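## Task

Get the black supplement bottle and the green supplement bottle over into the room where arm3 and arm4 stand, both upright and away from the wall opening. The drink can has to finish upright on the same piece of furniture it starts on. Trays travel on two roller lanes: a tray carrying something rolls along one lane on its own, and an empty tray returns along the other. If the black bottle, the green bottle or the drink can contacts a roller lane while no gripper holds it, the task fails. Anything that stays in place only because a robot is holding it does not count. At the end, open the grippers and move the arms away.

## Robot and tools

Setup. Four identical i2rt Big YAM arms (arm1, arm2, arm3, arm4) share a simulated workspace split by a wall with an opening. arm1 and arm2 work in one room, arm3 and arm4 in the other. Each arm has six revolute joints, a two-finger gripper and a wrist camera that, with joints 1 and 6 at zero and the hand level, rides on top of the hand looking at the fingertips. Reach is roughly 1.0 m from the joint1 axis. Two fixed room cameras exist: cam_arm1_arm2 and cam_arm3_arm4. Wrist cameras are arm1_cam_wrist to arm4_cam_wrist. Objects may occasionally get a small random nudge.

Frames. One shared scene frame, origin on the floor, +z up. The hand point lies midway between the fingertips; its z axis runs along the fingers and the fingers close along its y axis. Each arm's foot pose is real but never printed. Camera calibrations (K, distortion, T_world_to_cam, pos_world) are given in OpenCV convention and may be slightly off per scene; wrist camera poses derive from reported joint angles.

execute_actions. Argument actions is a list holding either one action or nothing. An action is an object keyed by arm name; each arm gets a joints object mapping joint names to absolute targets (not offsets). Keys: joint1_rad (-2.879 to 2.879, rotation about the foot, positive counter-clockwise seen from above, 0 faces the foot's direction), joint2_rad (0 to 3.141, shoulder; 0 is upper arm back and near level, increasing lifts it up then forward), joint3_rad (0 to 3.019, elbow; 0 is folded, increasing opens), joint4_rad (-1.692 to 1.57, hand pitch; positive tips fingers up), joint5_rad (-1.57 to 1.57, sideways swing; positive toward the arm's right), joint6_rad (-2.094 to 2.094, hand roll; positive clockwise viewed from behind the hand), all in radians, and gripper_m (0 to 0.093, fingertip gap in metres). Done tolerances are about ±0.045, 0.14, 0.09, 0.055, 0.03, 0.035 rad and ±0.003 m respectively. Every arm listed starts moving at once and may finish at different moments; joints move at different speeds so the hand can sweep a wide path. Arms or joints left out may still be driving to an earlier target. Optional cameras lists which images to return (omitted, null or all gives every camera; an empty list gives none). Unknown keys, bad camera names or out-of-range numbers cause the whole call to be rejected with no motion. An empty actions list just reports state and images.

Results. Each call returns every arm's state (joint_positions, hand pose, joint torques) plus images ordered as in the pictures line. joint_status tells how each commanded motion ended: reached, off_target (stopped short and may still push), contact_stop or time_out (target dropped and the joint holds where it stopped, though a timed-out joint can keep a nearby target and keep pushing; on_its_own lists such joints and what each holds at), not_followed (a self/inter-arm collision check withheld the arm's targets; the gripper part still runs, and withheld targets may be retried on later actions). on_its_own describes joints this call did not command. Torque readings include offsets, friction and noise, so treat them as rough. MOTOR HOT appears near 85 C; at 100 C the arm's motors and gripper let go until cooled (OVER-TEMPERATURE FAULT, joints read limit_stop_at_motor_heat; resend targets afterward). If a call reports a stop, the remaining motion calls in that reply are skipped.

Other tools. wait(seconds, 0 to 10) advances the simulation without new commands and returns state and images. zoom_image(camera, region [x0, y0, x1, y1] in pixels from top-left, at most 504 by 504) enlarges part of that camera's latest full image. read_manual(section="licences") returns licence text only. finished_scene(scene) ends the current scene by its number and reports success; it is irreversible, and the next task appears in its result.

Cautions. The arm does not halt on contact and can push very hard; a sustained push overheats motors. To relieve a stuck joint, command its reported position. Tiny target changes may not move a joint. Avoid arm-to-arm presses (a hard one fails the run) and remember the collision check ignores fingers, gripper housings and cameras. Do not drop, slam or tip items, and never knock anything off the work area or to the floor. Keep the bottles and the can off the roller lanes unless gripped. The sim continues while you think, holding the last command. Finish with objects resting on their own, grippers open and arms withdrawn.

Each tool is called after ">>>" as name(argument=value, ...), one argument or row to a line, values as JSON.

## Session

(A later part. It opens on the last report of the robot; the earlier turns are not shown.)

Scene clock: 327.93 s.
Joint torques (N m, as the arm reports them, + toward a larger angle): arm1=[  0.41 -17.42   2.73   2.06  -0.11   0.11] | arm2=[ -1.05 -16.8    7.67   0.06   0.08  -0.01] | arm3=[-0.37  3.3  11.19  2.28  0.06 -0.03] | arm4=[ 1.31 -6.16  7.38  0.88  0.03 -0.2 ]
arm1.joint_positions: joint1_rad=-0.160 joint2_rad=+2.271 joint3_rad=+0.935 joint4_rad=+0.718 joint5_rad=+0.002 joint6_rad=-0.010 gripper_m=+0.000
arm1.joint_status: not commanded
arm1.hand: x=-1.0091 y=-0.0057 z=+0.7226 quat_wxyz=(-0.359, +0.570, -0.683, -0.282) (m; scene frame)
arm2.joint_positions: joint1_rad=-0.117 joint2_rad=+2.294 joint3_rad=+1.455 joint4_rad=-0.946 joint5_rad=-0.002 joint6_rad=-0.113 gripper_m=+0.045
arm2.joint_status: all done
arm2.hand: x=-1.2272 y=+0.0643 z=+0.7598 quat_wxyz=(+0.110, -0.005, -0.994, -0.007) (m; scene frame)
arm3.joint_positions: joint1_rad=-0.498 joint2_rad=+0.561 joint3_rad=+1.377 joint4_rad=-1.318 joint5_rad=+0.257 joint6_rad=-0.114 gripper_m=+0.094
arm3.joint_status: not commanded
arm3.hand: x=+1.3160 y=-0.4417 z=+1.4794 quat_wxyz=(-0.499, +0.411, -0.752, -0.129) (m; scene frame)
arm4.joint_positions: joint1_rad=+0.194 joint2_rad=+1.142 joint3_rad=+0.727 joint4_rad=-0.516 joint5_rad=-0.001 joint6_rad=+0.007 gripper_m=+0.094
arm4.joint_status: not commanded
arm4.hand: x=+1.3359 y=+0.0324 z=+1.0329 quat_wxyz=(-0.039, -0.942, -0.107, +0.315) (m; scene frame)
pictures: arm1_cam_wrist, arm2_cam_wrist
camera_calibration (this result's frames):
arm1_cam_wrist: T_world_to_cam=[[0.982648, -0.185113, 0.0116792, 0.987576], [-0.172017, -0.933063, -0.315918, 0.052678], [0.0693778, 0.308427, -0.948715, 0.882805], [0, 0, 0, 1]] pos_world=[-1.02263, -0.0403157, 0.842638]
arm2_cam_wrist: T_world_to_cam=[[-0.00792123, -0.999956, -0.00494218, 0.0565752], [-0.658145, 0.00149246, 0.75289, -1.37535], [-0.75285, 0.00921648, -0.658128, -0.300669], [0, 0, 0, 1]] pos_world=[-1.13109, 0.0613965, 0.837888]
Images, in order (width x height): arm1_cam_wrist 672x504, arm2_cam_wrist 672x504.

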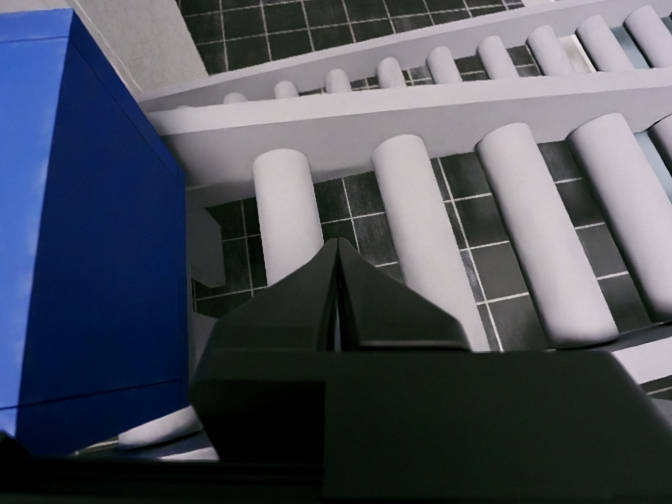

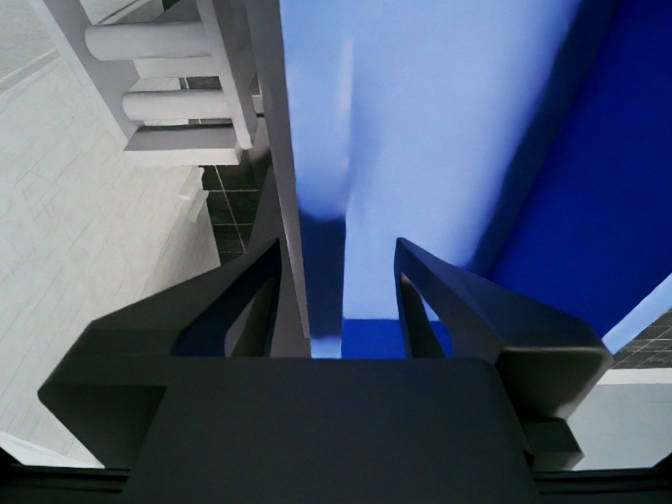

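>>> execute_actions(
  actions=[
    {"arm2": {"joints": {"joint2_rad": 1.875, "joint4_rad": -1.134}}},
  ],
  cameras=["arm2_cam_wrist"],
)

>>> execute_actions(
  actions=[
    {"arm2": {"joints": {"joint1_rad": 1.09, "joint6_rad": 0.0, "gripper_m": 0.093}}},
  ],
  cameras=["arm2_cam_wrist", "cam_arm1_arm2"],
)

Scene clock: 353.27 s.
Joint torques (N m, as the arm reports them, + toward a larger angle): arm1=[  0.51 -17.43   2.74   2.06  -0.11   0.11] | arm2=[ -1.28 -13.83  10.4   -0.32   0.06   0.  ] | arm3=[-0.51  3.31 11.2   2.13  0.06 -0.02] | arm4=[ 1.16 -6.12  7.4   0.88  0.02 -0.21]
arm1.joint_positions: joint1_rad=-0.160 joint2_rad=+2.271 joint3_rad=+0.935 joint4_rad=+0.718 joint5_rad=+0.002 joint6_rad=-0.010 gripper_m=+0.000
arm1.joint_status: not commanded
arm1.hand: x=-1.0091 y=-0.0057 z=+0.7226 quat_wxyz=(-0.359, +0.570, -0.683, -0.282) (m; scene frame)
arm2.joint_positions: joint1_rad=-0.117 joint2_rad=+1.876 joint3_rad=+1.455 joint4_rad=-1.124 joint5_rad=-0.002 joint6_rad=-0.113 gripper_m=+0.045
arm2.joint_status: all done
arm2.hand: x=-1.1967 y=+0.0636 z=+0.9839 quat_wxyz=(-0.009, -0.004, -1.000, +0.007) (m; scene frame)
arm3.joint_positions: joint1_rad=-0.498 joint2_rad=+0.561 joint3_rad=+1.377 joint4_rad=-1.318 joint5_rad=+0.257 joint6_rad=-0.114 gripper_m=+0.094
arm3.joint_status: not commanded
arm3.hand: x=+1.3160 y=-0.4417 z=+1.4794 quat_wxyz=(-0.499, +0.411, -0.752, -0.129) (m; scene frame)
arm4.joint_positions: joint1_rad=+0.194 joint2_rad=+1.142 joint3_rad=+0.727 joint4_rad=-0.516 joint5_rad=-0.001 joint6_rad=+0.007 gripper_m=+0.094
arm4.joint_status: not commanded
arm4.hand: x=+1.3359 y=+0.0324 z=+1.0329 quat_wxyz=(-0.039, -0.942, -0.107, +0.315) (m; scene frame)
pictures: arm2_cam_wrist
camera_calibration (this result's frames):
arm2_cam_wrist: T_world_to_cam=[[-0.00679272, -0.999724, 0.0224983, 0.0315661], [-0.817414, 0.018511, 0.575753, -1.5414], [-0.576011, -0.0144795, -0.817314, 0.239566], [0, 0, 0, 1]] pos_world=[-1.12175, 0.063559, 1.08256]
Images, in order (width x height): arm2_cam_wrist 672x504.

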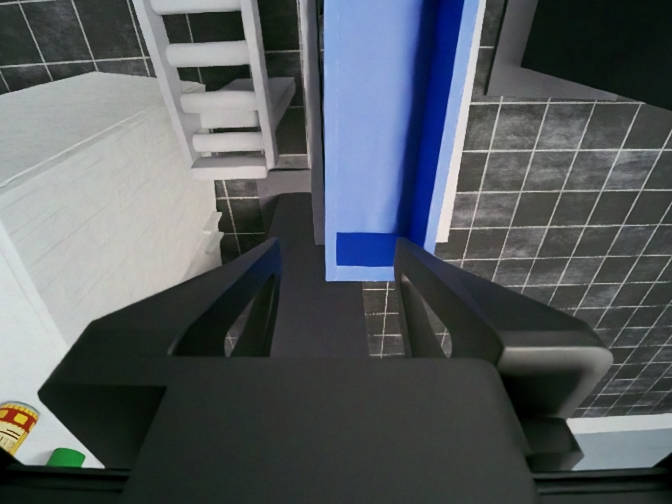

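Scene clock: 354.97 s.
Joint torques (N m, as the arm reports them, + toward a larger angle): arm1=[  0.44 -17.51   2.74   2.07  -0.11   0.11] | arm2=[ -0.4  -13.5   10.83  -0.25   0.     0.17] | arm3=[-0.61  3.35 11.17  2.08  0.04 -0.01] | arm4=[ 1.26 -6.25  7.4   0.88  0.01 -0.21]
arm1.joint_positions: joint1_rad=-0.160 joint2_rad=+2.271 joint3_rad=+0.935 joint4_rad=+0.718 joint5_rad=+0.002 joint6_rad=-0.010 gripper_m=+0.000
arm1.joint_status: not commanded
arm1.hand: x=-1.0091 y=-0.0057 z=+0.7226 quat_wxyz=(-0.359, +0.570, -0.683, -0.282) (m; scene frame)
arm2.joint_positions: joint1_rad=+1.092 joint2_rad=+1.876 joint3_rad=+1.455 joint4_rad=-1.124 joint5_rad=-0.001 joint6_rad=-0.010 gripper_m=+0.093
arm2.joint_status: all done
arm2.hand: x=-1.4896 y=+0.6223 z=+0.9790 quat_wxyz=(-0.004, +0.522, -0.853, -0.004) (m; scene frame)
arm3.joint_positions: joint1_rad=-0.498 joint2_rad=+0.561 joint3_rad=+1.377 joint4_rad=-1.318 joint5_rad=+0.257 joint6_rad=-0.114 gripper_m=+0.094
arm3.joint_status: not commanded
arm3.hand: x=+1.3160 y=-0.4417 z=+1.4794 quat_wxyz=(-0.499, +0.411, -0.752, -0.129) (m; scene frame)
arm4.joint_positions: joint1_rad=+0.194 joint2_rad=+1.142 joint3_rad=+0.727 joint4_rad=-0.516 joint5_rad=-0.001 joint6_rad=+0.007 gripper_m=+0.094
arm4.joint_status: not commanded
arm4.hand: x=+1.3359 y=+0.0324 z=+1.0329 quat_wxyz=(-0.039, -0.942, -0.107, +0.315) (m; scene frame)
pictures: arm2_cam_wrist, cam_arm1_arm2
camera_calibration (this result's frames):
arm2_cam_wrist: T_world_to_cam=[[0.890777, -0.454377, 0.00764993, 1.60036], [-0.373478, -0.722382, 0.58196, -0.672095], [-0.258903, -0.521254, -0.813181, 0.858569], [0, 0, 0, 1]] pos_world=[-1.45429, 0.689187, 1.07706]
Images, in order (width x height): arm2_cam_wrist 672x504, cam_arm1_arm2 672x504.

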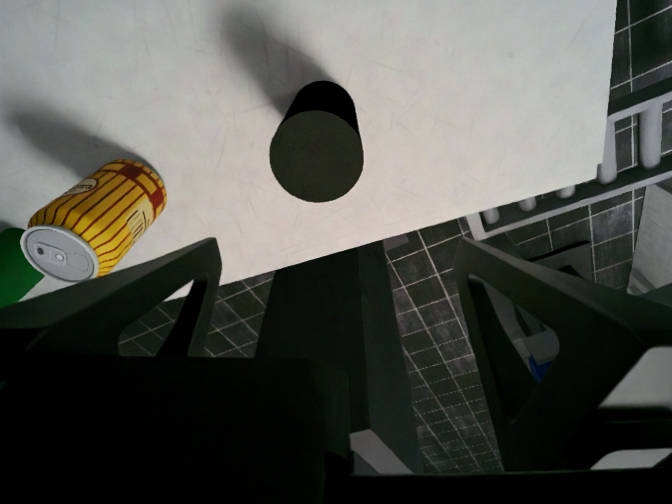

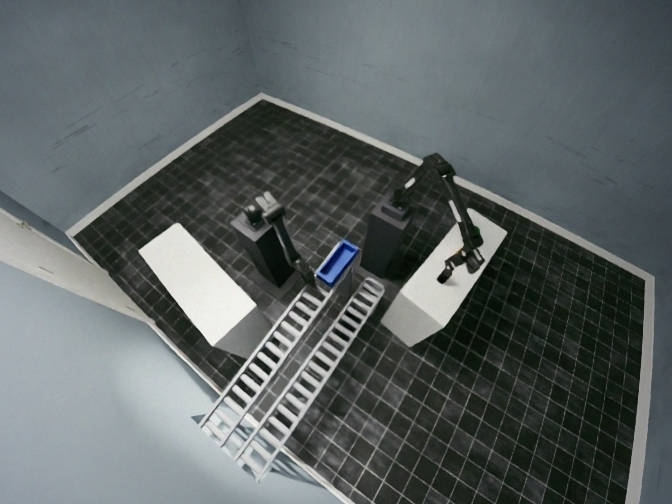

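>>> execute_actions(
  actions=[
    {"arm2": {"joints": {"joint1_rad": 1.125, "joint2_rad": 2.065, "joint3_rad": 1.383, "joint4_rad": -0.872}}},
  ],
  cameras=["arm2_cam_wrist"],
)

Scene clock: 377.13 s.
Joint torques (N m, as the arm reports them, + toward a larger angle): arm1=[  0.43 -17.43   2.72   2.03  -0.11   0.11] | arm2=[  0.62 -15.4    8.81   0.26  -0.01   0.15] | arm3=[-0.69  3.29 11.18  2.14  0.07 -0.05] | arm4=[ 1.46 -6.16  7.42  0.9   0.02 -0.21]
arm1.joint_positions: joint1_rad=-0.160 joint2_rad=+2.271 joint3_rad=+0.935 joint4_rad=+0.718 joint5_rad=+0.002 joint6_rad=-0.010 gripper_m=+0.000
arm1.joint_status: not commanded
arm1.hand: x=-1.0091 y=-0.0057 z=+0.7226 quat_wxyz=(-0.359, +0.570, -0.683, -0.282) (m; scene frame)
arm2.joint_positions: joint1_rad=+1.113 joint2_rad=+2.075 joint3_rad=+1.375 joint4_rad=-0.882 joint5_rad=-0.001 joint6_rad=-0.010 gripper_m=+0.093
arm2.joint_status: all done
arm2.hand: x=-1.5015 y=+0.6246 z=+0.8471 quat_wxyz=(+0.011, +0.530, -0.848, +0.006) (m; scene frame)
arm3.joint_positions: joint1_rad=-0.498 joint2_rad=+0.561 joint3_rad=+1.377 joint4_rad=-1.318 joint5_rad=+0.257 joint6_rad=-0.114 gripper_m=+0.094
arm3.joint_status: not commanded
arm3.hand: x=+1.3160 y=-0.4417 z=+1.4794 quat_wxyz=(-0.499, +0.411, -0.752, -0.129) (m; scene frame)
arm4.joint_positions: joint1_rad=+0.194 joint2_rad=+1.142 joint3_rad=+0.727 joint4_rad=-0.516 joint5_rad=-0.001 joint6_rad=+0.007 gripper_m=+0.094
arm4.joint_status: not commanded
arm4.hand: x=+1.3359 y=+0.0324 z=+1.0329 quat_wxyz=(-0.039, -0.942, -0.107, +0.315) (m; scene frame)
pictures: arm2_cam_wrist
camera_calibration (this result's frames):
arm2_cam_wrist: T_world_to_cam=[[0.900244, -0.43533, 0.00691868, 1.61603], [-0.34832, -0.710596, 0.611331, -0.592596], [-0.261215, -0.552757, -0.791345, 0.747152], [0, 0, 0, 1]] pos_world=[-1.46607, 0.695404, 0.942346]
Images, in order (width x height): arm2_cam_wrist 672x504.

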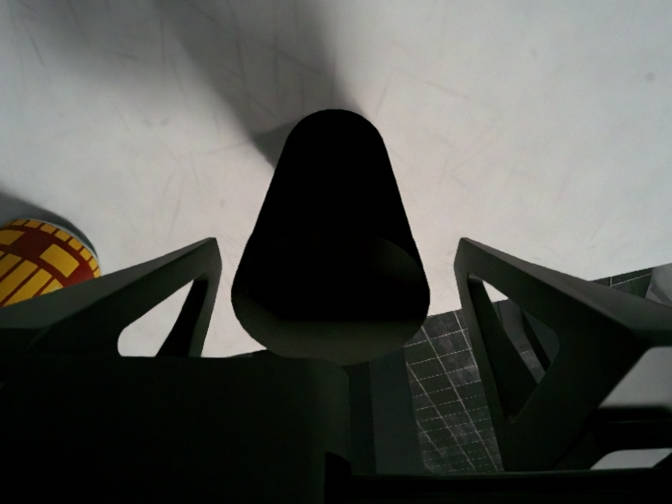

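>>> execute_actions(
  actions=[
    {"arm2": {"joints": {"joint4_rad": -0.835}}},
  ],
  cameras=["arm2_cam_wrist"],
)

>>> execute_actions(
  actions=[
    {"arm2": {"joints": {"gripper_m": 0.03}}},
  ],
  cameras=["arm2_cam_wrist"],
)

Scene clock: 383.77 s.
Joint torques (N m, as the arm reports them, + toward a larger angle): arm1=[  0.4  -17.46   2.73   2.04  -0.11   0.1 ] | arm2=[  0.26 -15.41   8.8    0.55   0.     0.17] | arm3=[-0.35  3.24 11.21  2.09  0.04 -0.02] | arm4=[ 1.38 -6.26  7.41  0.89  0.01 -0.2 ]
arm1.joint_positions: joint1_rad=-0.160 joint2_rad=+2.271 joint3_rad=+0.935 joint4_rad=+0.718 joint5_rad=+0.002 joint6_rad=-0.010 gripper_m=+0.000
arm1.joint_status: not commanded
arm1.hand: x=-1.0091 y=-0.0057 z=+0.7226 quat_wxyz=(-0.359, +0.570, -0.683, -0.282) (m; scene frame)
arm2.joint_positions: joint1_rad=+1.113 joint2_rad=+2.075 joint3_rad=+1.375 joint4_rad=-0.847 joint5_rad=-0.001 joint6_rad=-0.010 gripper_m=+0.093
arm2.joint_status: all done
arm2.hand: x=-1.4976 y=+0.6325 z=+0.8471 quat_wxyz=(-0.004, +0.531, -0.848, -0.003) (m; scene frame)
arm3.joint_positions: joint1_rad=-0.498 joint2_rad=+0.561 joint3_rad=+1.377 joint4_rad=-1.318 joint5_rad=+0.257 joint6_rad=-0.114 gripper_m=+0.094
arm3.joint_status: not commanded
arm3.hand: x=+1.3160 y=-0.4417 z=+1.4794 quat_wxyz=(-0.499, +0.411, -0.752, -0.129) (m; scene frame)
arm4.joint_positions: joint1_rad=+0.194 joint2_rad=+1.142 joint3_rad=+0.727 joint4_rad=-0.516 joint5_rad=-0.001 joint6_rad=+0.007 gripper_m=+0.094
arm4.joint_status: not commanded
arm4.hand: x=+1.3359 y=+0.0324 z=+1.0329 quat_wxyz=(-0.039, -0.942, -0.107, +0.315) (m; scene frame)
pictures: arm2_cam_wrist
camera_calibration (this result's frames):
arm2_cam_wrist: T_world_to_cam=[[0.900117, -0.435586, 0.00733686, 1.61554], [-0.357889, -0.729747, 0.582567, -0.563425], [-0.248404, -0.527005, -0.812749, 0.773509], [0, 0, 0, 1]] pos_world=[-1.46368, 0.700193, 0.945049]
Images, in order (width x height): arm2_cam_wrist 672x504.

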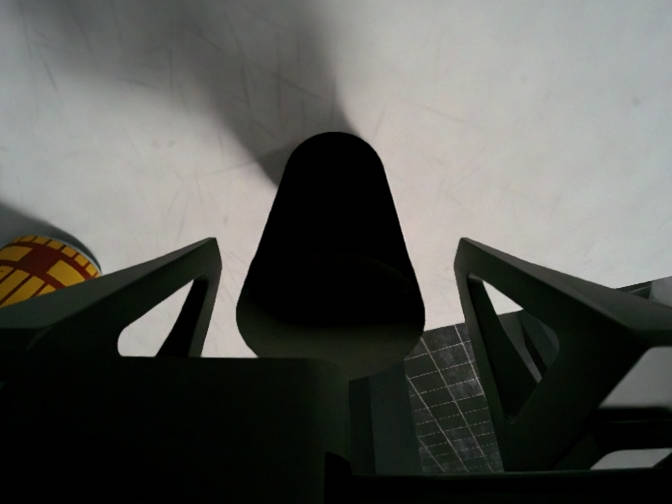

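Scene clock: 384.40 s.
Joint torques (N m, as the arm reports them, + toward a larger angle): arm1=[  0.57 -17.42   2.73   2.01  -0.1    0.11] | arm2=[  0.23 -15.54   8.79   0.33  -0.01   0.19] | arm3=[-0.48  3.36 11.2   2.17  0.04 -0.02] | arm4=[ 1.35 -6.25  7.45  0.9   0.02 -0.2 ]
arm1.joint_positions: joint1_rad=-0.160 joint2_rad=+2.271 joint3_rad=+0.935 joint4_rad=+0.718 joint5_rad=+0.002 joint6_rad=-0.010 gripper_m=+0.000
arm1.joint_status: not commanded
arm1.hand: x=-1.0091 y=-0.0057 z=+0.7226 quat_wxyz=(-0.359, +0.570, -0.683, -0.282) (m; scene frame)
arm2.joint_positions: joint1_rad=+1.113 joint2_rad=+2.075 joint3_rad=+1.375 joint4_rad=-0.846 joint5_rad=-0.001 joint6_rad=-0.009 gripper_m=+0.058
arm2.joint_status: gripper_m off_target (ended at +0.058, target +0.030)
arm2.hand: x=-1.4975 y=+0.6326 z=+0.8471 quat_wxyz=(-0.004, +0.530, -0.848, -0.004) (m; scene frame)
arm3.joint_positions: joint1_rad=-0.498 joint2_rad=+0.561 joint3_rad=+1.377 joint4_rad=-1.318 joint5_rad=+0.257 joint6_rad=-0.114 gripper_m=+0.094
arm3.joint_status: not commanded
arm3.hand: x=+1.3160 y=-0.4417 z=+1.4794 quat_wxyz=(-0.499, +0.411, -0.752, -0.129) (m; scene frame)
arm4.joint_positions: joint1_rad=+0.194 joint2_rad=+1.142 joint3_rad=+0.727 joint4_rad=-0.516 joint5_rad=-0.001 joint6_rad=+0.007 gripper_m=+0.094
arm4.joint_status: not commanded
arm4.hand: x=+1.3359 y=+0.0324 z=+1.0329 quat_wxyz=(-0.039, -0.942, -0.107, +0.315) (m; scene frame)
pictures: arm2_cam_wrist
camera_calibration (this result's frames):
arm2_cam_wrist: T_world_to_cam=[[0.899777, -0.436281, 0.00771866, 1.61508], [-0.358841, -0.729772, 0.58195, -0.564161], [-0.248261, -0.526395, -0.813188, 0.77382], [0, 0, 0, 1]] pos_world=[-1.46355, 0.700255, 0.945108]
Images, in order (width x height): arm2_cam_wrist 672x504.

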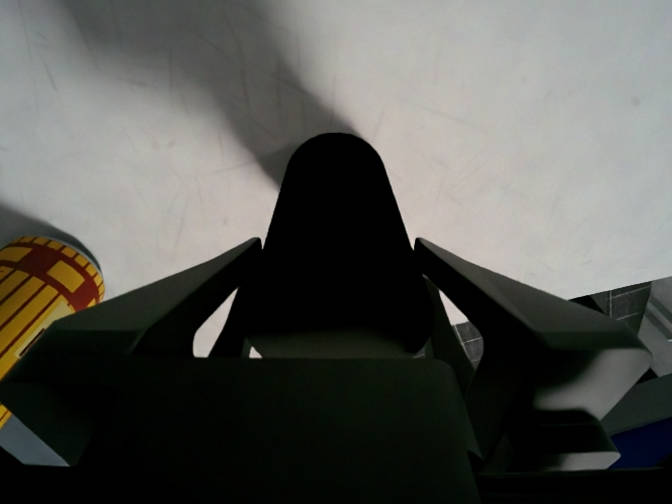

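>>> execute_actions(
  actions=[
    {"arm2": {"joints": {"joint1_rad": -0.192, "joint3_rad": 1.81, "joint4_rad": -1.30, "joint6_rad": -1.77}}},
  ],
  cameras=["arm1_cam_wrist", "arm2_cam_wrist", "cam_arm1_arm2"],
)

Scene clock: 436.33 s.
Joint torques (N m, as the arm reports them, + toward a larger angle): arm1=[  0.38 -17.38   2.76   2.05  -0.11   0.11] | arm2=[  0.64 -16.45  11.82  -0.48  -0.23  -0.05] | arm3=[-0.4   3.32 11.21  2.15  0.06 -0.04] | arm4=[ 1.39 -6.22  7.42  0.86  0.02 -0.19]
arm1.joint_positions: joint1_rad=-0.160 joint2_rad=+2.271 joint3_rad=+0.935 joint4_rad=+0.718 joint5_rad=+0.002 joint6_rad=-0.010 gripper_m=+0.000
arm1.joint_status: not commanded
arm1.hand: x=-1.0091 y=-0.0057 z=+0.7226 quat_wxyz=(-0.359, +0.570, -0.683, -0.282) (m; scene frame)
arm2.joint_positions: joint1_rad=-0.206 joint2_rad=+2.079 joint3_rad=+1.790 joint4_rad=-1.290 joint5_rad=+0.003 joint6_rad=-1.760 gripper_m=+0.058
arm2.joint_status: all done
arm2.hand: x=-1.1324 y=-0.0011 z=+0.9883 quat_wxyz=(+0.011, +0.700, -0.714, -0.001) (m; scene frame)
arm3.joint_positions: joint1_rad=-0.498 joint2_rad=+0.561 joint3_rad=+1.377 joint4_rad=-1.318 joint5_rad=+0.257 joint6_rad=-0.114 gripper_m=+0.094
arm3.joint_status: not commanded
arm3.hand: x=+1.3160 y=-0.4417 z=+1.4794 quat_wxyz=(-0.499, +0.411, -0.752, -0.129) (m; scene frame)
arm4.joint_positions: joint1_rad=+0.194 joint2_rad=+1.142 joint3_rad=+0.727 joint4_rad=-0.516 joint5_rad=-0.001 joint6_rad=+0.007 gripper_m=+0.094
arm4.joint_status: not commanded
arm4.hand: x=+1.3359 y=+0.0324 z=+1.0329 quat_wxyz=(-0.039, -0.942, -0.107, +0.315) (m; scene frame)
pictures: arm1_cam_wrist, arm2_cam_wrist, cam_arm1_arm2
camera_calibration (this result's frames):
arm1_cam_wrist: T_world_to_cam=[[0.982648, -0.185113, 0.0116792, 0.987576], [-0.172017, -0.933063, -0.315918, 0.052678], [0.0693778, 0.308427, -0.948715, 0.882805], [0, 0, 0, 1]] pos_world=[-1.02263, -0.0403157, 0.842638]
arm2_cam_wrist: T_world_to_cam=[[0.999791, -0.0191907, -0.00701289, 1.13726], [-0.0111049, -0.798493, 0.601902, -0.603804], [-0.0171507, -0.601698, -0.798539, 0.892848], [0, 0, 0, 1]] pos_world=[-1.12842, 0.0769175, 1.08438]
Images, in order (width x height): arm1_cam_wrist 672x504, arm2_cam_wrist 672x504, cam_arm1_arm2 672x504.

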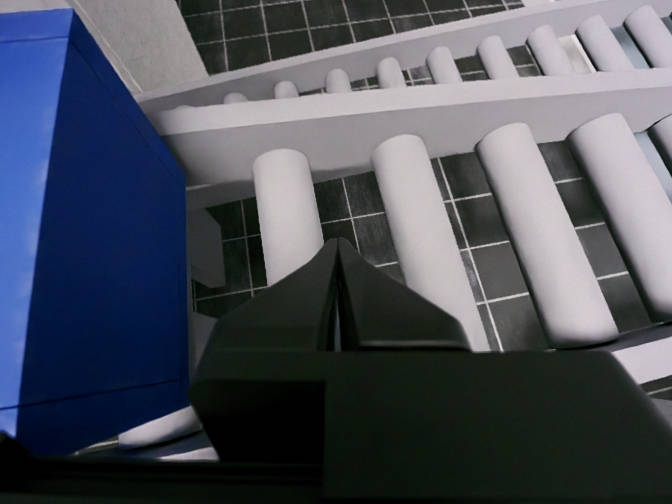

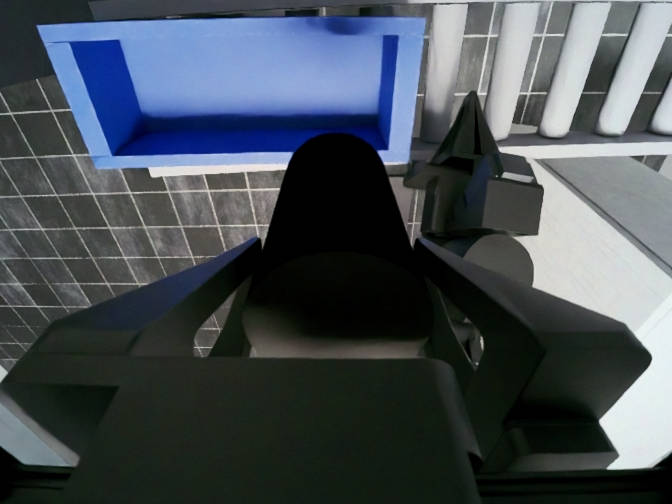

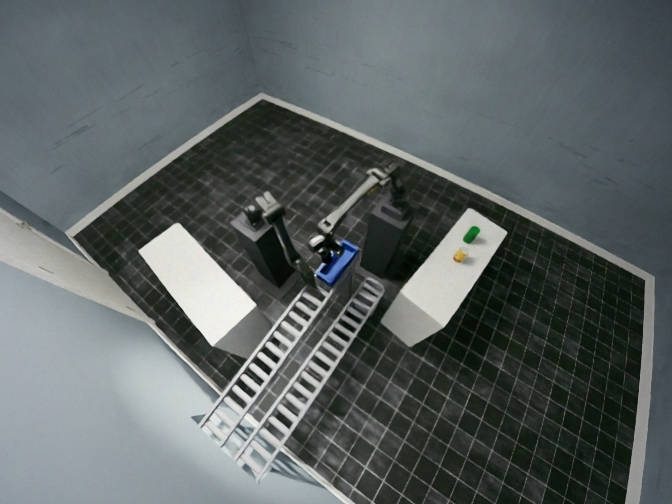

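>>> execute_actions(
  actions=[
    {"arm2": {"joints": {"joint1_rad": -0.178, "joint2_rad": 2.335, "joint3_rad": 1.745, "joint4_rad": -1.046, "joint6_rad": -1.77}}},
  ],
  cameras=["arm1_cam_wrist", "arm2_cam_wrist"],
)

Scene clock: 451.47 s.
Joint torques (N m, as the arm reports them, + toward a larger angle): arm1=[  0.42 -17.45   2.77   2.08  -0.11   0.11] | arm2=[  0.33 -19.59   9.45   0.09  -0.15  -0.06] | arm3=[ 0.07  3.06 11.25  2.08  0.04 -0.03] | arm4=[ 1.34 -6.06  7.46  0.89  0.03 -0.21]
arm1.joint_positions: joint1_rad=-0.160 joint2_rad=+2.271 joint3_rad=+0.935 joint4_rad=+0.718 joint5_rad=+0.002 joint6_rad=-0.010 gripper_m=+0.000
arm1.joint_status: not commanded
arm1.hand: x=-1.0091 y=-0.0057 z=+0.7226 quat_wxyz=(-0.359, +0.570, -0.683, -0.282) (m; scene frame)
arm2.joint_positions: joint1_rad=-0.192 joint2_rad=+2.355 joint3_rad=+1.733 joint4_rad=-1.054 joint5_rad=+0.001 joint6_rad=-1.761 gripper_m=+0.058
arm2.joint_status: all done
arm2.hand: x=-1.1393 y=+0.0070 z=+0.7984 quat_wxyz=(+0.037, +0.704, -0.708, -0.042) (m; scene frame)
arm3.joint_positions: joint1_rad=-0.498 joint2_rad=+0.561 joint3_rad=+1.377 joint4_rad=-1.318 joint5_rad=+0.257 joint6_rad=-0.114 gripper_m=+0.094
arm3.joint_status: not commanded
arm3.hand: x=+1.3160 y=-0.4417 z=+1.4794 quat_wxyz=(-0.499, +0.411, -0.752, -0.129) (m; scene frame)
arm4.joint_positions: joint1_rad=+0.194 joint2_rad=+1.142 joint3_rad=+0.727 joint4_rad=-0.516 joint5_rad=-0.001 joint6_rad=+0.007 gripper_m=+0.094
arm4.joint_status: not commanded
arm4.hand: x=+1.3359 y=+0.0324 z=+1.0329 quat_wxyz=(-0.039, -0.942, -0.107, +0.315) (m; scene frame)
pictures: arm1_cam_wrist, arm2_cam_wrist
camera_calibration (this result's frames):
arm1_cam_wrist: T_world_to_cam=[[0.982648, -0.185113, 0.0116792, 0.987576], [-0.172017, -0.933063, -0.315918, 0.052678], [0.0693778, 0.308427, -0.948715, 0.882805], [0, 0, 0, 1]] pos_world=[-1.02263, -0.0403157, 0.842638]
arm2_cam_wrist: T_world_to_cam=[[0.994792, -0.00386934, -0.101854, 1.21295], [0.0565054, -0.810735, 0.58268, -0.390722], [-0.084831, -0.585401, -0.806294, 0.674915], [0, 0, 0, 1]] pos_world=[-1.1273, 0.0830166, 0.895389]
Images, in order (width x height): arm1_cam_wrist 672x504, arm2_cam_wrist 672x504.

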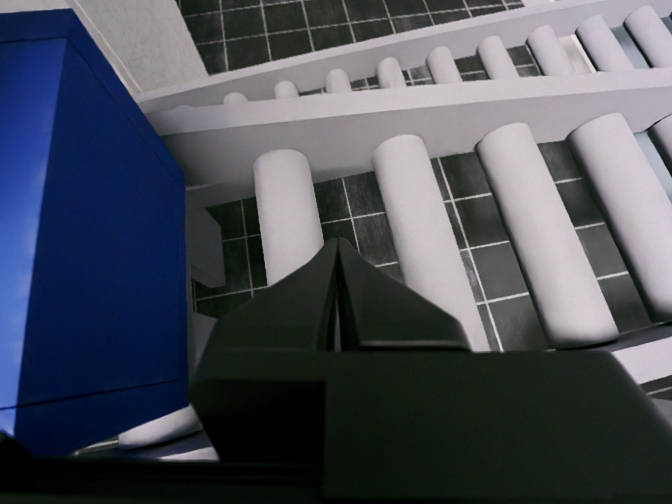

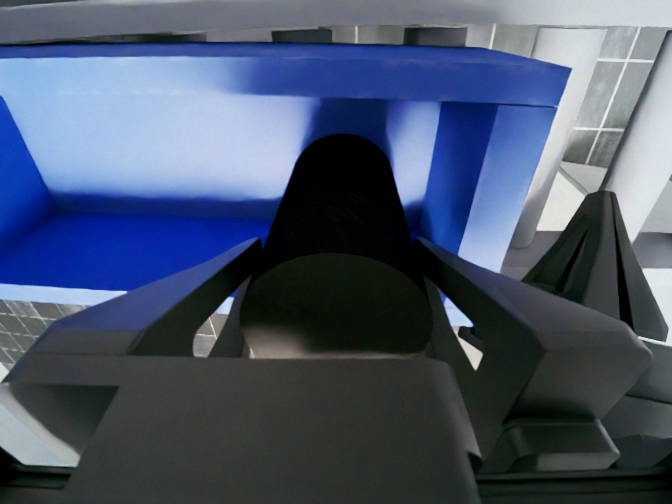

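>>> execute_actions(
  actions=[
    {"arm2": {"joints": {"gripper_m": 0.075}}},
  ],
  cameras=["arm2_cam_wrist"],
)

>>> execute_actions(
  actions=[
    {"arm2": {"joints": {"joint2_rad": 2.0, "joint4_rad": -1.3}}},
  ],
  cameras=["arm2_cam_wrist"],
)

Scene clock: 455.87 s.
Joint torques (N m, as the arm reports them, + toward a larger angle): arm1=[  0.42 -17.47   2.74   2.03  -0.1    0.11] | arm2=[  0.18 -18.85   9.5    0.14  -0.16  -0.05] | arm3=[-0.39  3.46 11.18  2.07  0.08 -0.03] | arm4=[ 1.32 -6.2   7.39  0.84  0.02 -0.2 ]
arm1.joint_positions: joint1_rad=-0.160 joint2_rad=+2.271 joint3_rad=+0.935 joint4_rad=+0.718 joint5_rad=+0.002 joint6_rad=-0.010 gripper_m=+0.000
arm1.joint_status: not commanded
arm1.hand: x=-1.0091 y=-0.0057 z=+0.7226 quat_wxyz=(-0.359, +0.570, -0.683, -0.282) (m; scene frame)
arm2.joint_positions: joint1_rad=-0.192 joint2_rad=+2.352 joint3_rad=+1.733 joint4_rad=-1.053 joint5_rad=+0.001 joint6_rad=-1.762 gripper_m=+0.075
arm2.joint_status: all done
arm2.hand: x=-1.1384 y=+0.0068 z=+0.7997 quat_wxyz=(+0.036, +0.704, -0.708, -0.040) (m; scene frame)
arm3.joint_positions: joint1_rad=-0.498 joint2_rad=+0.561 joint3_rad=+1.377 joint4_rad=-1.318 joint5_rad=+0.257 joint6_rad=-0.114 gripper_m=+0.094
arm3.joint_status: not commanded
arm3.hand: x=+1.3160 y=-0.4417 z=+1.4794 quat_wxyz=(-0.499, +0.411, -0.752, -0.129) (m; scene frame)
arm4.joint_positions: joint1_rad=+0.194 joint2_rad=+1.142 joint3_rad=+0.727 joint4_rad=-0.516 joint5_rad=-0.001 joint6_rad=+0.007 gripper_m=+0.094
arm4.joint_status: not commanded
arm4.hand: x=+1.3359 y=+0.0324 z=+1.0329 quat_wxyz=(-0.039, -0.942, -0.107, +0.315) (m; scene frame)
pictures: arm2_cam_wrist
camera_calibration (this result's frames):
arm2_cam_wrist: T_world_to_cam=[[0.995168, -0.00350977, -0.0981259, 1.2096], [0.0546723, -0.810303, 0.583455, -0.394394], [-0.0815595, -0.586001, -0.806195, 0.679619], [0, 0, 0, 1]] pos_world=[-1.12677, 0.0829242, 0.89671]
Images, in order (width x height): arm2_cam_wrist 672x504.

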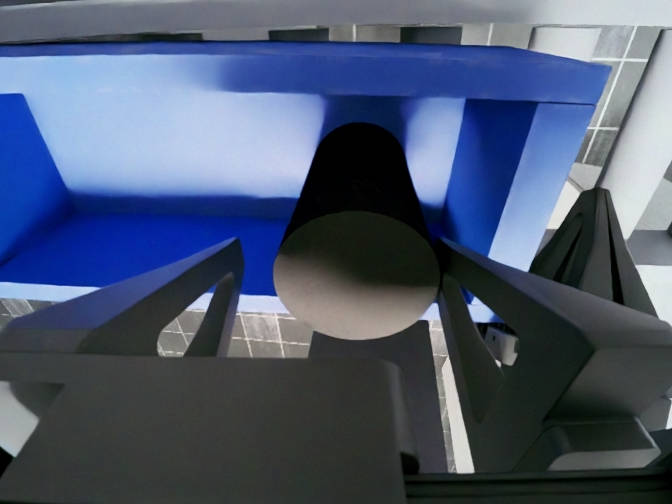

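Scene clock: 457.43 s.
Joint torques (N m, as the arm reports them, + toward a larger angle): arm1=[  0.47 -17.38   2.76   2.05  -0.12   0.11] | arm2=[  0.72 -15.79  11.2   -0.42  -0.13  -0.02] | arm3=[-0.43  3.4  11.21  2.1   0.05 -0.02] | arm4=[ 1.37 -6.24  7.45  0.89  0.01 -0.21]
arm1.joint_positions: joint1_rad=-0.160 joint2_rad=+2.271 joint3_rad=+0.935 joint4_rad=+0.718 joint5_rad=+0.002 joint6_rad=-0.010 gripper_m=+0.000
arm1.joint_status: not commanded
arm1.hand: x=-1.0091 y=-0.0057 z=+0.7226 quat_wxyz=(-0.359, +0.570, -0.683, -0.282) (m; scene frame)
arm2.joint_positions: joint1_rad=-0.192 joint2_rad=+2.005 joint3_rad=+1.733 joint4_rad=-1.291 joint5_rad=+0.001 joint6_rad=-1.762 gripper_m=+0.075
arm2.joint_status: all done
arm2.hand: x=-1.1467 y=+0.0114 z=+1.0119 quat_wxyz=(+0.005, +0.705, -0.709, +0.006) (m; scene frame)
arm3.joint_positions: joint1_rad=-0.498 joint2_rad=+0.561 joint3_rad=+1.377 joint4_rad=-1.318 joint5_rad=+0.257 joint6_rad=-0.114 gripper_m=+0.094
arm3.joint_status: not commanded
arm3.hand: x=+1.3160 y=-0.4417 z=+1.4794 quat_wxyz=(-0.499, +0.411, -0.752, -0.129) (m; scene frame)
arm4.joint_positions: joint1_rad=+0.194 joint2_rad=+1.142 joint3_rad=+0.727 joint4_rad=-0.516 joint5_rad=-0.001 joint6_rad=+0.007 gripper_m=+0.094
arm4.joint_status: not commanded
arm4.hand: x=+1.3359 y=+0.0324 z=+1.0329 quat_wxyz=(-0.039, -0.942, -0.107, +0.315) (m; scene frame)
pictures: arm2_cam_wrist
camera_calibration (this result's frames):
arm2_cam_wrist: T_world_to_cam=[[0.999946, -0.0029399, 0.00992132, 1.1349], [-0.00832977, -0.797539, 0.603209, -0.606376], [0.00613926, -0.60326, -0.797521, 0.944723], [0, 0, 0, 1]] pos_world=[-1.14569, 0.0896409, 1.10795]
Images, in order (width x height): arm2_cam_wrist 672x504.

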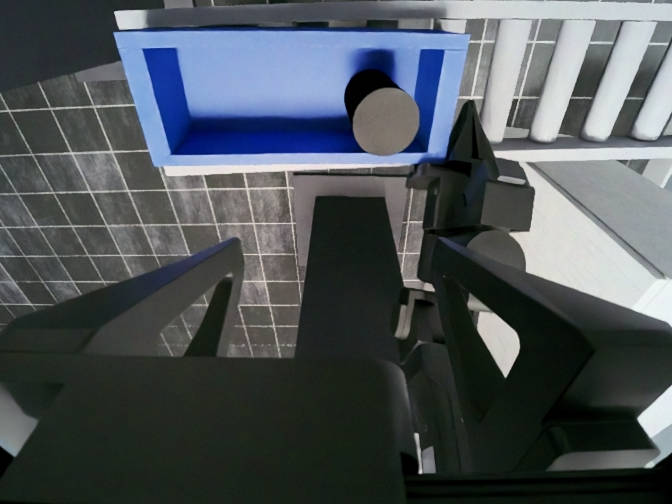

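>>> execute_actions(
  actions=[
    {"arm2": {"joints": {"joint1_rad": 1.844, "joint2_rad": 1.86, "joint3_rad": 1.52, "joint4_rad": -1.22, "joint6_rad": 0.0, "gripper_m": 0.093}}},
  ],
  cameras=["arm2_cam_wrist", "cam_arm1_arm2"],
)

Scene clock: 467.47 s.
Joint torques (N m, as the arm reports them, + toward a larger angle): arm1=[  0.55 -17.56   2.77   2.06  -0.12   0.11] | arm2=[ -0.8  -14.31   9.07   0.29  -0.04   0.19] | arm3=[-0.42  3.17 11.21  2.16  0.04 -0.03] | arm4=[ 1.35 -6.16  7.43  0.9   0.03 -0.2 ]
arm1.joint_positions: joint1_rad=-0.160 joint2_rad=+2.271 joint3_rad=+0.935 joint4_rad=+0.718 joint5_rad=+0.002 joint6_rad=-0.010 gripper_m=+0.000
arm1.joint_status: not commanded
arm1.hand: x=-1.0091 y=-0.0057 z=+0.7226 quat_wxyz=(-0.359, +0.570, -0.683, -0.282) (m; scene frame)
arm2.joint_positions: joint1_rad=+1.851 joint2_rad=+1.861 joint3_rad=+1.529 joint4_rad=-1.220 joint5_rad=+0.000 joint6_rad=-0.010 gripper_m=+0.093
arm2.joint_status: all done
arm2.hand: x=-1.9001 y=+0.6712 z=+1.0158 quat_wxyz=(+0.001, +0.801, -0.599, -0.007) (m; scene frame)
arm3.joint_positions: joint1_rad=-0.498 joint2_rad=+0.561 joint3_rad=+1.377 joint4_rad=-1.318 joint5_rad=+0.257 joint6_rad=-0.114 gripper_m=+0.094
arm3.joint_status: not commanded
arm3.hand: x=+1.3160 y=-0.4417 z=+1.4794 quat_wxyz=(-0.499, +0.411, -0.752, -0.129) (m; scene frame)
arm4.joint_positions: joint1_rad=+0.194 joint2_rad=+1.142 joint3_rad=+0.727 joint4_rad=-0.516 joint5_rad=-0.001 joint6_rad=+0.007 gripper_m=+0.094
arm4.joint_status: not commanded
arm4.hand: x=+1.3359 y=+0.0324 z=+1.0329 quat_wxyz=(-0.039, -0.942, -0.107, +0.315) (m; scene frame)
pictures: arm2_cam_wrist, cam_arm1_arm2
camera_calibration (this result's frames):
arm2_cam_wrist: T_world_to_cam=[[0.958766, 0.284195, -0.00107122, 1.63031], [0.231436, -0.77858, 0.58331, 0.374288], [0.164939, -0.559505, -0.812249, 1.63777], [0, 0, 0, 1]] pos_world=[-1.91984, 0.744431, 1.1137]
Images, in order (width x height): arm2_cam_wrist 672x504, cam_arm1_arm2 672x504.

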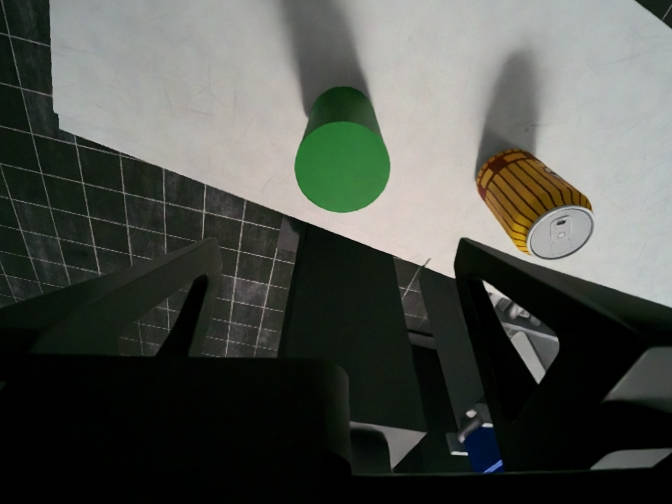

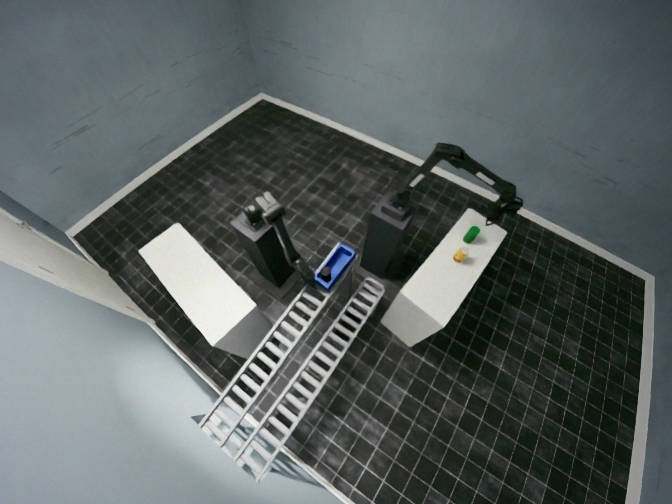

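>>> execute_actions(
  actions=[
    {"arm2": {"joints": {"joint2_rad": 2.033, "joint3_rad": 1.366, "joint4_rad": -0.866}}},
  ],
  cameras=["arm2_cam_wrist"],
)

Scene clock: 478.73 s.
Joint torques (N m, as the arm reports them, + toward a larger angle): arm1=[  0.4  -17.44   2.75   2.06  -0.12   0.11] | arm2=[ -0.25 -14.74   9.48   0.07  -0.01   0.16] | arm3=[-0.2   3.23 11.23  2.2   0.04 -0.03] | arm4=[ 1.31 -6.09  7.43  0.9   0.03 -0.19]
arm1.joint_positions: joint1_rad=-0.160 joint2_rad=+2.271 joint3_rad=+0.935 joint4_rad=+0.718 joint5_rad=+0.002 joint6_rad=-0.010 gripper_m=+0.000
arm1.joint_status: not commanded
arm1.hand: x=-1.0091 y=-0.0057 z=+0.7226 quat_wxyz=(-0.359, +0.570, -0.683, -0.282) (m; scene frame)
arm2.joint_positions: joint1_rad=+1.851 joint2_rad=+2.039 joint3_rad=+1.355 joint4_rad=-0.877 joint5_rad=+0.000 joint6_rad=-0.010 gripper_m=+0.093
arm2.joint_status: all done
arm2.hand: x=-1.8987 y=+0.6605 z=+0.8628 quat_wxyz=(+0.004, +0.801, -0.599, -0.003) (m; scene frame)
arm3.joint_positions: joint1_rad=-0.498 joint2_rad=+0.561 joint3_rad=+1.377 joint4_rad=-1.318 joint5_rad=+0.257 joint6_rad=-0.114 gripper_m=+0.094
arm3.joint_status: not commanded
arm3.hand: x=+1.3160 y=-0.4417 z=+1.4794 quat_wxyz=(-0.499, +0.411, -0.752, -0.129) (m; scene frame)
arm4.joint_positions: joint1_rad=+0.194 joint2_rad=+1.142 joint3_rad=+0.727 joint4_rad=-0.516 joint5_rad=-0.001 joint6_rad=+0.007 gripper_m=+0.094
arm4.joint_status: not commanded
arm4.hand: x=+1.3359 y=+0.0324 z=+1.0329 quat_wxyz=(-0.039, -0.942, -0.107, +0.315) (m; scene frame)
pictures: arm2_cam_wrist
camera_calibration (this result's frames):
arm2_cam_wrist: T_world_to_cam=[[0.958851, 0.283907, -0.00117618, 1.6323], [0.229807, -0.773691, 0.590416, 0.442342], [0.166713, -0.566391, -0.807098, 1.51076], [0, 0, 0, 1]] pos_world=[-1.91865, 0.734497, 0.960088]
Images, in order (width x height): arm2_cam_wrist 672x504.

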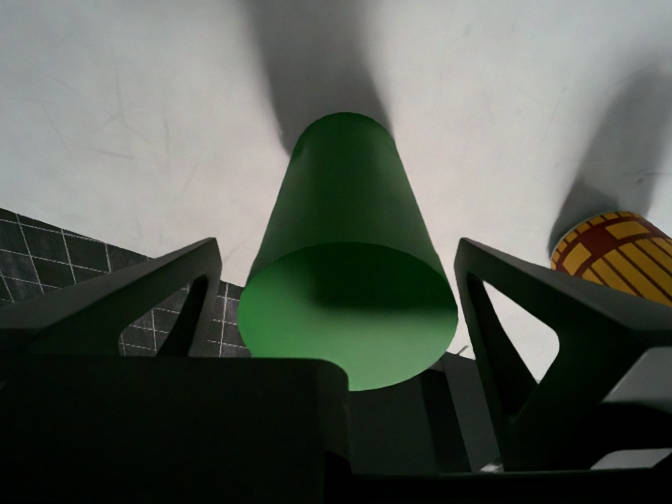

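>>> execute_actions(
  actions=[
    {"arm2": {"joints": {"gripper_m": 0.035}}},
  ],
  cameras=["arm2_cam_wrist"],
)

Scene clock: 481.83 s.
Joint torques (N m, as the arm reports them, + toward a larger angle): arm1=[  0.48 -17.45   2.75   2.05  -0.13   0.11] | arm2=[ -0.32 -15.26   9.23   0.28  -0.07   0.19] | arm3=[-0.22  3.6  11.27  2.22  0.05 -0.04] | arm4=[ 1.18 -6.11  7.42  0.88  0.02 -0.2 ]
arm1.joint_positions: joint1_rad=-0.160 joint2_rad=+2.271 joint3_rad=+0.935 joint4_rad=+0.718 joint5_rad=+0.002 joint6_rad=-0.010 gripper_m=+0.000
arm1.joint_status: not commanded
arm1.hand: x=-1.0091 y=-0.0057 z=+0.7226 quat_wxyz=(-0.359, +0.570, -0.683, -0.282) (m; scene frame)
arm2.joint_positions: joint1_rad=+1.851 joint2_rad=+2.039 joint3_rad=+1.355 joint4_rad=-0.876 joint5_rad=+0.000 joint6_rad=-0.009 gripper_m=+0.065
arm2.joint_status: gripper_m off_target (ended at +0.065, target +0.035)
arm2.hand: x=-1.8987 y=+0.6607 z=+0.8628 quat_wxyz=(+0.004, +0.801, -0.599, -0.004) (m; scene frame)
arm3.joint_positions: joint1_rad=-0.498 joint2_rad=+0.561 joint3_rad=+1.377 joint4_rad=-1.318 joint5_rad=+0.257 joint6_rad=-0.114 gripper_m=+0.094
arm3.joint_status: not commanded
arm3.hand: x=+1.3160 y=-0.4417 z=+1.4794 quat_wxyz=(-0.499, +0.411, -0.752, -0.129) (m; scene frame)
arm4.joint_positions: joint1_rad=+0.194 joint2_rad=+1.142 joint3_rad=+0.727 joint4_rad=-0.516 joint5_rad=-0.001 joint6_rad=+0.007 gripper_m=+0.094
arm4.joint_status: not commanded
arm4.hand: x=+1.3359 y=+0.0324 z=+1.0329 quat_wxyz=(-0.039, -0.942, -0.107, +0.315) (m; scene frame)
pictures: arm2_cam_wrist
camera_calibration (this result's frames):
arm2_cam_wrist: T_world_to_cam=[[0.958962, 0.283534, -0.000786398, 1.63236], [0.229411, -0.774273, 0.589807, 0.442651], [0.166621, -0.565783, -0.807544, 1.51068], [0, 0, 0, 1]] pos_world=[-1.91863, 0.734622, 0.960146]
Images, in order (width x height): arm2_cam_wrist 672x504.

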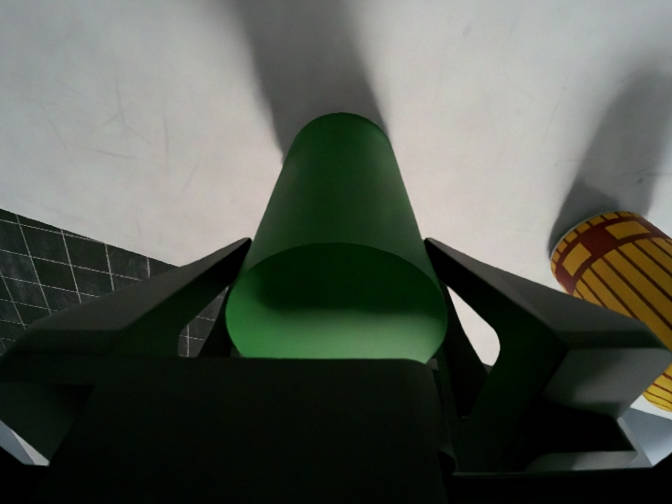

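>>> execute_actions(
  actions=[
    {"arm2": {"joints": {"joint2_rad": 1.85, "joint3_rad": 1.61, "joint4_rad": -1.40}}},
  ],
  cameras=[],
)

>>> execute_actions(
  actions=[
    {"arm2": {"joints": {"joint1_rad": -0.19, "joint6_rad": -0.21}}},
  ],
  cameras=["arm2_cam_wrist", "cam_arm1_arm2"],
)

Scene clock: 501.53 s.
Joint torques (N m, as the arm reports them, + toward a larger angle): arm1=[  0.45 -17.47   2.74   2.05  -0.12   0.11] | arm2=[ -0.18 -14.76  12.04  -0.42  -0.07   0.19] | arm3=[-0.53  3.49 11.32  2.15  0.06 -0.03] | arm4=[ 1.3  -6.17  7.41  0.85  0.02 -0.2 ]
arm1.joint_positions: joint1_rad=-0.160 joint2_rad=+2.271 joint3_rad=+0.935 joint4_rad=+0.718 joint5_rad=+0.002 joint6_rad=-0.010 gripper_m=+0.000
arm1.joint_status: not commanded
arm1.hand: x=-1.0091 y=-0.0057 z=+0.7226 quat_wxyz=(-0.359, +0.570, -0.683, -0.282) (m; scene frame)
arm2.joint_positions: joint1_rad=+1.851 joint2_rad=+1.863 joint3_rad=+1.585 joint4_rad=-1.389 joint5_rad=+0.000 joint6_rad=-0.009 gripper_m=+0.065
arm2.joint_status: all done
arm2.hand: x=-1.8941 y=+0.6511 z=+1.0361 quat_wxyz=(+0.036, +0.800, -0.598, +0.039) (m; scene frame)
arm3.joint_positions: joint1_rad=-0.498 joint2_rad=+0.561 joint3_rad=+1.377 joint4_rad=-1.318 joint5_rad=+0.257 joint6_rad=-0.114 gripper_m=+0.094
arm3.joint_status: not commanded
arm3.hand: x=+1.3160 y=-0.4417 z=+1.4794 quat_wxyz=(-0.499, +0.411, -0.752, -0.129) (m; scene frame)
arm4.joint_positions: joint1_rad=+0.194 joint2_rad=+1.142 joint3_rad=+0.727 joint4_rad=-0.516 joint5_rad=-0.001 joint6_rad=+0.007 gripper_m=+0.094
arm4.joint_status: not commanded
arm4.hand: x=+1.3359 y=+0.0324 z=+1.0329 quat_wxyz=(-0.039, -0.942, -0.107, +0.315) (m; scene frame)
pictures: none
No camera images: the call's "cameras" was empty. Leave "cameras" out to get every camera's image.

Scene clock: 503.60 s.
Joint torques (N m, as the arm reports them, + toward a larger angle): arm1=[  0.47 -17.36   2.77   2.05  -0.12   0.11] | arm2=[  0.46 -14.46  12.18  -0.4   -0.08  -0.07] | arm3=[-0.22  3.23 11.19  2.16  0.07 -0.02] | arm4=[ 1.42 -6.15  7.38  0.87  0.02 -0.19]
arm1.joint_positions: joint1_rad=-0.160 joint2_rad=+2.271 joint3_rad=+0.935 joint4_rad=+0.718 joint5_rad=+0.002 joint6_rad=-0.010 gripper_m=+0.000
arm1.joint_status: not commanded
arm1.hand: x=-1.0091 y=-0.0057 z=+0.7226 quat_wxyz=(-0.359, +0.570, -0.683, -0.282) (m; scene frame)
arm2.joint_positions: joint1_rad=-0.199 joint2_rad=+1.864 joint3_rad=+1.585 joint4_rad=-1.389 joint5_rad=+0.002 joint6_rad=-0.200 gripper_m=+0.065
arm2.joint_status: all done
arm2.hand: x=-1.2187 y=+0.0218 z=+1.0390 quat_wxyz=(+0.051, -0.002, -0.999, -0.002) (m; scene frame)
arm3.joint_positions: joint1_rad=-0.498 joint2_rad=+0.561 joint3_rad=+1.377 joint4_rad=-1.318 joint5_rad=+0.257 joint6_rad=-0.114 gripper_m=+0.094
arm3.joint_status: not commanded
arm3.hand: x=+1.3160 y=-0.4417 z=+1.4794 quat_wxyz=(-0.499, +0.411, -0.752, -0.129) (m; scene frame)
arm4.joint_positions: joint1_rad=+0.194 joint2_rad=+1.142 joint3_rad=+0.727 joint4_rad=-0.516 joint5_rad=-0.001 joint6_rad=+0.007 gripper_m=+0.094
arm4.joint_status: not commanded
arm4.hand: x=+1.3359 y=+0.0324 z=+1.0329 quat_wxyz=(-0.039, -0.942, -0.107, +0.315) (m; scene frame)
pictures: arm2_cam_wrist, cam_arm1_arm2
camera_calibration (this result's frames):
arm2_cam_wrist: T_world_to_cam=[[-0.00161076, -0.999989, 0.00441137, 0.0134504], [-0.742501, 0.00415091, 0.669832, -1.59647], [-0.669843, -0.0021965, -0.7425, 0.0788639], [0, 0, 0, 1]] pos_world=[-1.13253, 0.0202503, 1.12786]
Images, in order (width x height): arm2_cam_wrist 672x504, cam_arm1_arm2 672x504.

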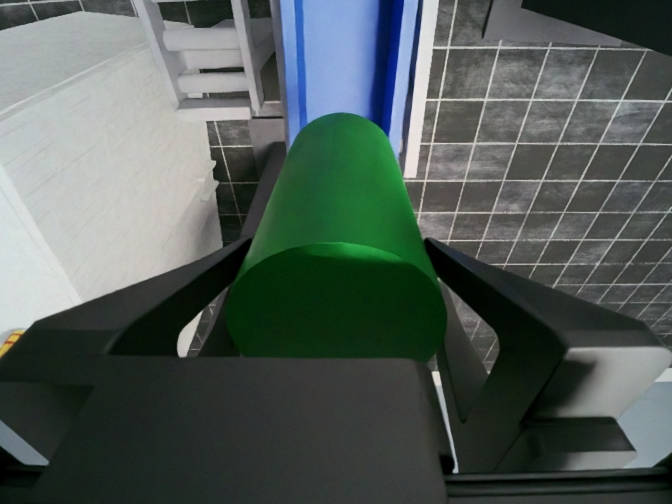

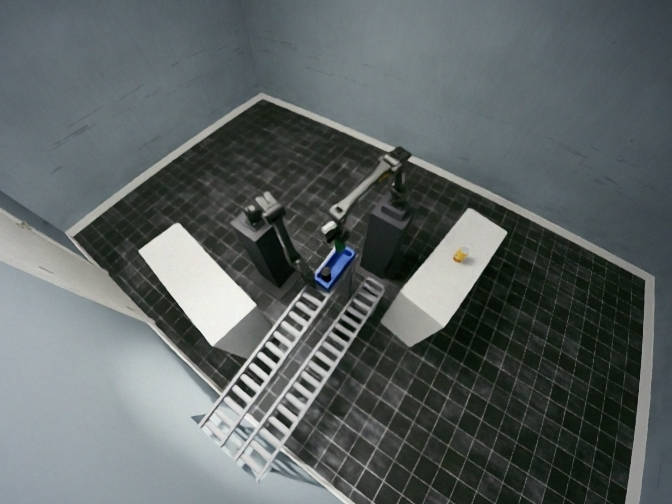

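>>> execute_actions(
  actions=[
    {"arm2": {"joints": {"joint2_rad": 2.07, "joint4_rad": -1.165}}},
  ],
  cameras=["arm2_cam_wrist", "arm1_cam_wrist"],
)

Scene clock: 510.57 s.
Joint torques (N m, as the arm reports them, + toward a larger angle): arm1=[  0.41 -17.38   2.74   2.06  -0.13   0.11] | arm2=[  0.33 -17.24  11.15   0.2   -0.07  -0.01] | arm3=[-0.38  3.34 11.36  2.13  0.09 -0.02] | arm4=[ 1.43 -6.19  7.44  0.88  0.02 -0.2 ]
arm1.joint_positions: joint1_rad=-0.160 joint2_rad=+2.271 joint3_rad=+0.935 joint4_rad=+0.718 joint5_rad=+0.002 joint6_rad=-0.010 gripper_m=+0.000
arm1.joint_status: not commanded
arm1.hand: x=-1.0091 y=-0.0057 z=+0.7226 quat_wxyz=(-0.359, +0.570, -0.683, -0.282) (m; scene frame)
arm2.joint_positions: joint1_rad=-0.199 joint2_rad=+2.093 joint3_rad=+1.585 joint4_rad=-1.172 joint5_rad=+0.002 joint6_rad=-0.200 gripper_m=+0.065
arm2.joint_status: all done
arm2.hand: x=-1.1836 y=+0.0127 z=+0.9098 quat_wxyz=(+0.057, -0.002, -0.998, -0.004) (m; scene frame)
arm3.joint_positions: joint1_rad=-0.498 joint2_rad=+0.561 joint3_rad=+1.377 joint4_rad=-1.318 joint5_rad=+0.257 joint6_rad=-0.114 gripper_m=+0.094
arm3.joint_status: not commanded
arm3.hand: x=+1.3160 y=-0.4417 z=+1.4794 quat_wxyz=(-0.499, +0.411, -0.752, -0.129) (m; scene frame)
arm4.joint_positions: joint1_rad=+0.194 joint2_rad=+1.142 joint3_rad=+0.727 joint4_rad=-0.516 joint5_rad=-0.001 joint6_rad=+0.007 gripper_m=+0.094
arm4.joint_status: not commanded
arm4.hand: x=+1.3359 y=+0.0324 z=+1.0329 quat_wxyz=(-0.039, -0.942, -0.107, +0.315) (m; scene frame)
pictures: arm1_cam_wrist, arm2_cam_wrist
camera_calibration (this result's frames):
arm1_cam_wrist: T_world_to_cam=[[0.982588, -0.185417, 0.0119017, 0.987287], [-0.172237, -0.933022, -0.315919, 0.0524568], [0.0696813, 0.308368, -0.948711, 0.883109], [0, 0, 0, 1]] pos_world=[-1.0226, -0.0403197, 0.842637]
arm2_cam_wrist: T_world_to_cam=[[-0.00174571, -0.999997, 0.00189082, 0.00714849], [-0.734187, 0.00256544, 0.678943, -1.48225], [-0.678946, -0.000202982, -0.734189, -0.0119044], [0, 0, 0, 1]] pos_world=[-1.09632, 0.0109487, 0.997609]
Images, in order (width x height): arm1_cam_wrist 672x504, arm2_cam_wrist 672x504.

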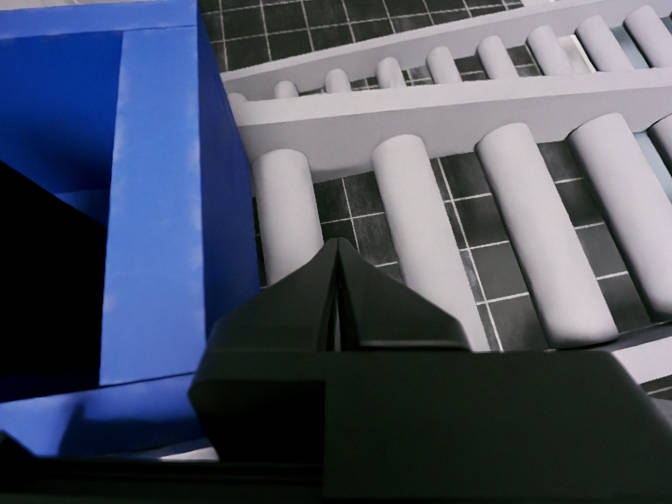

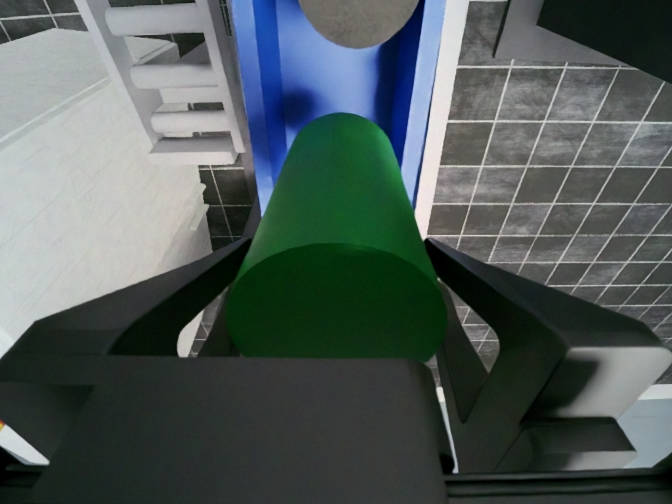

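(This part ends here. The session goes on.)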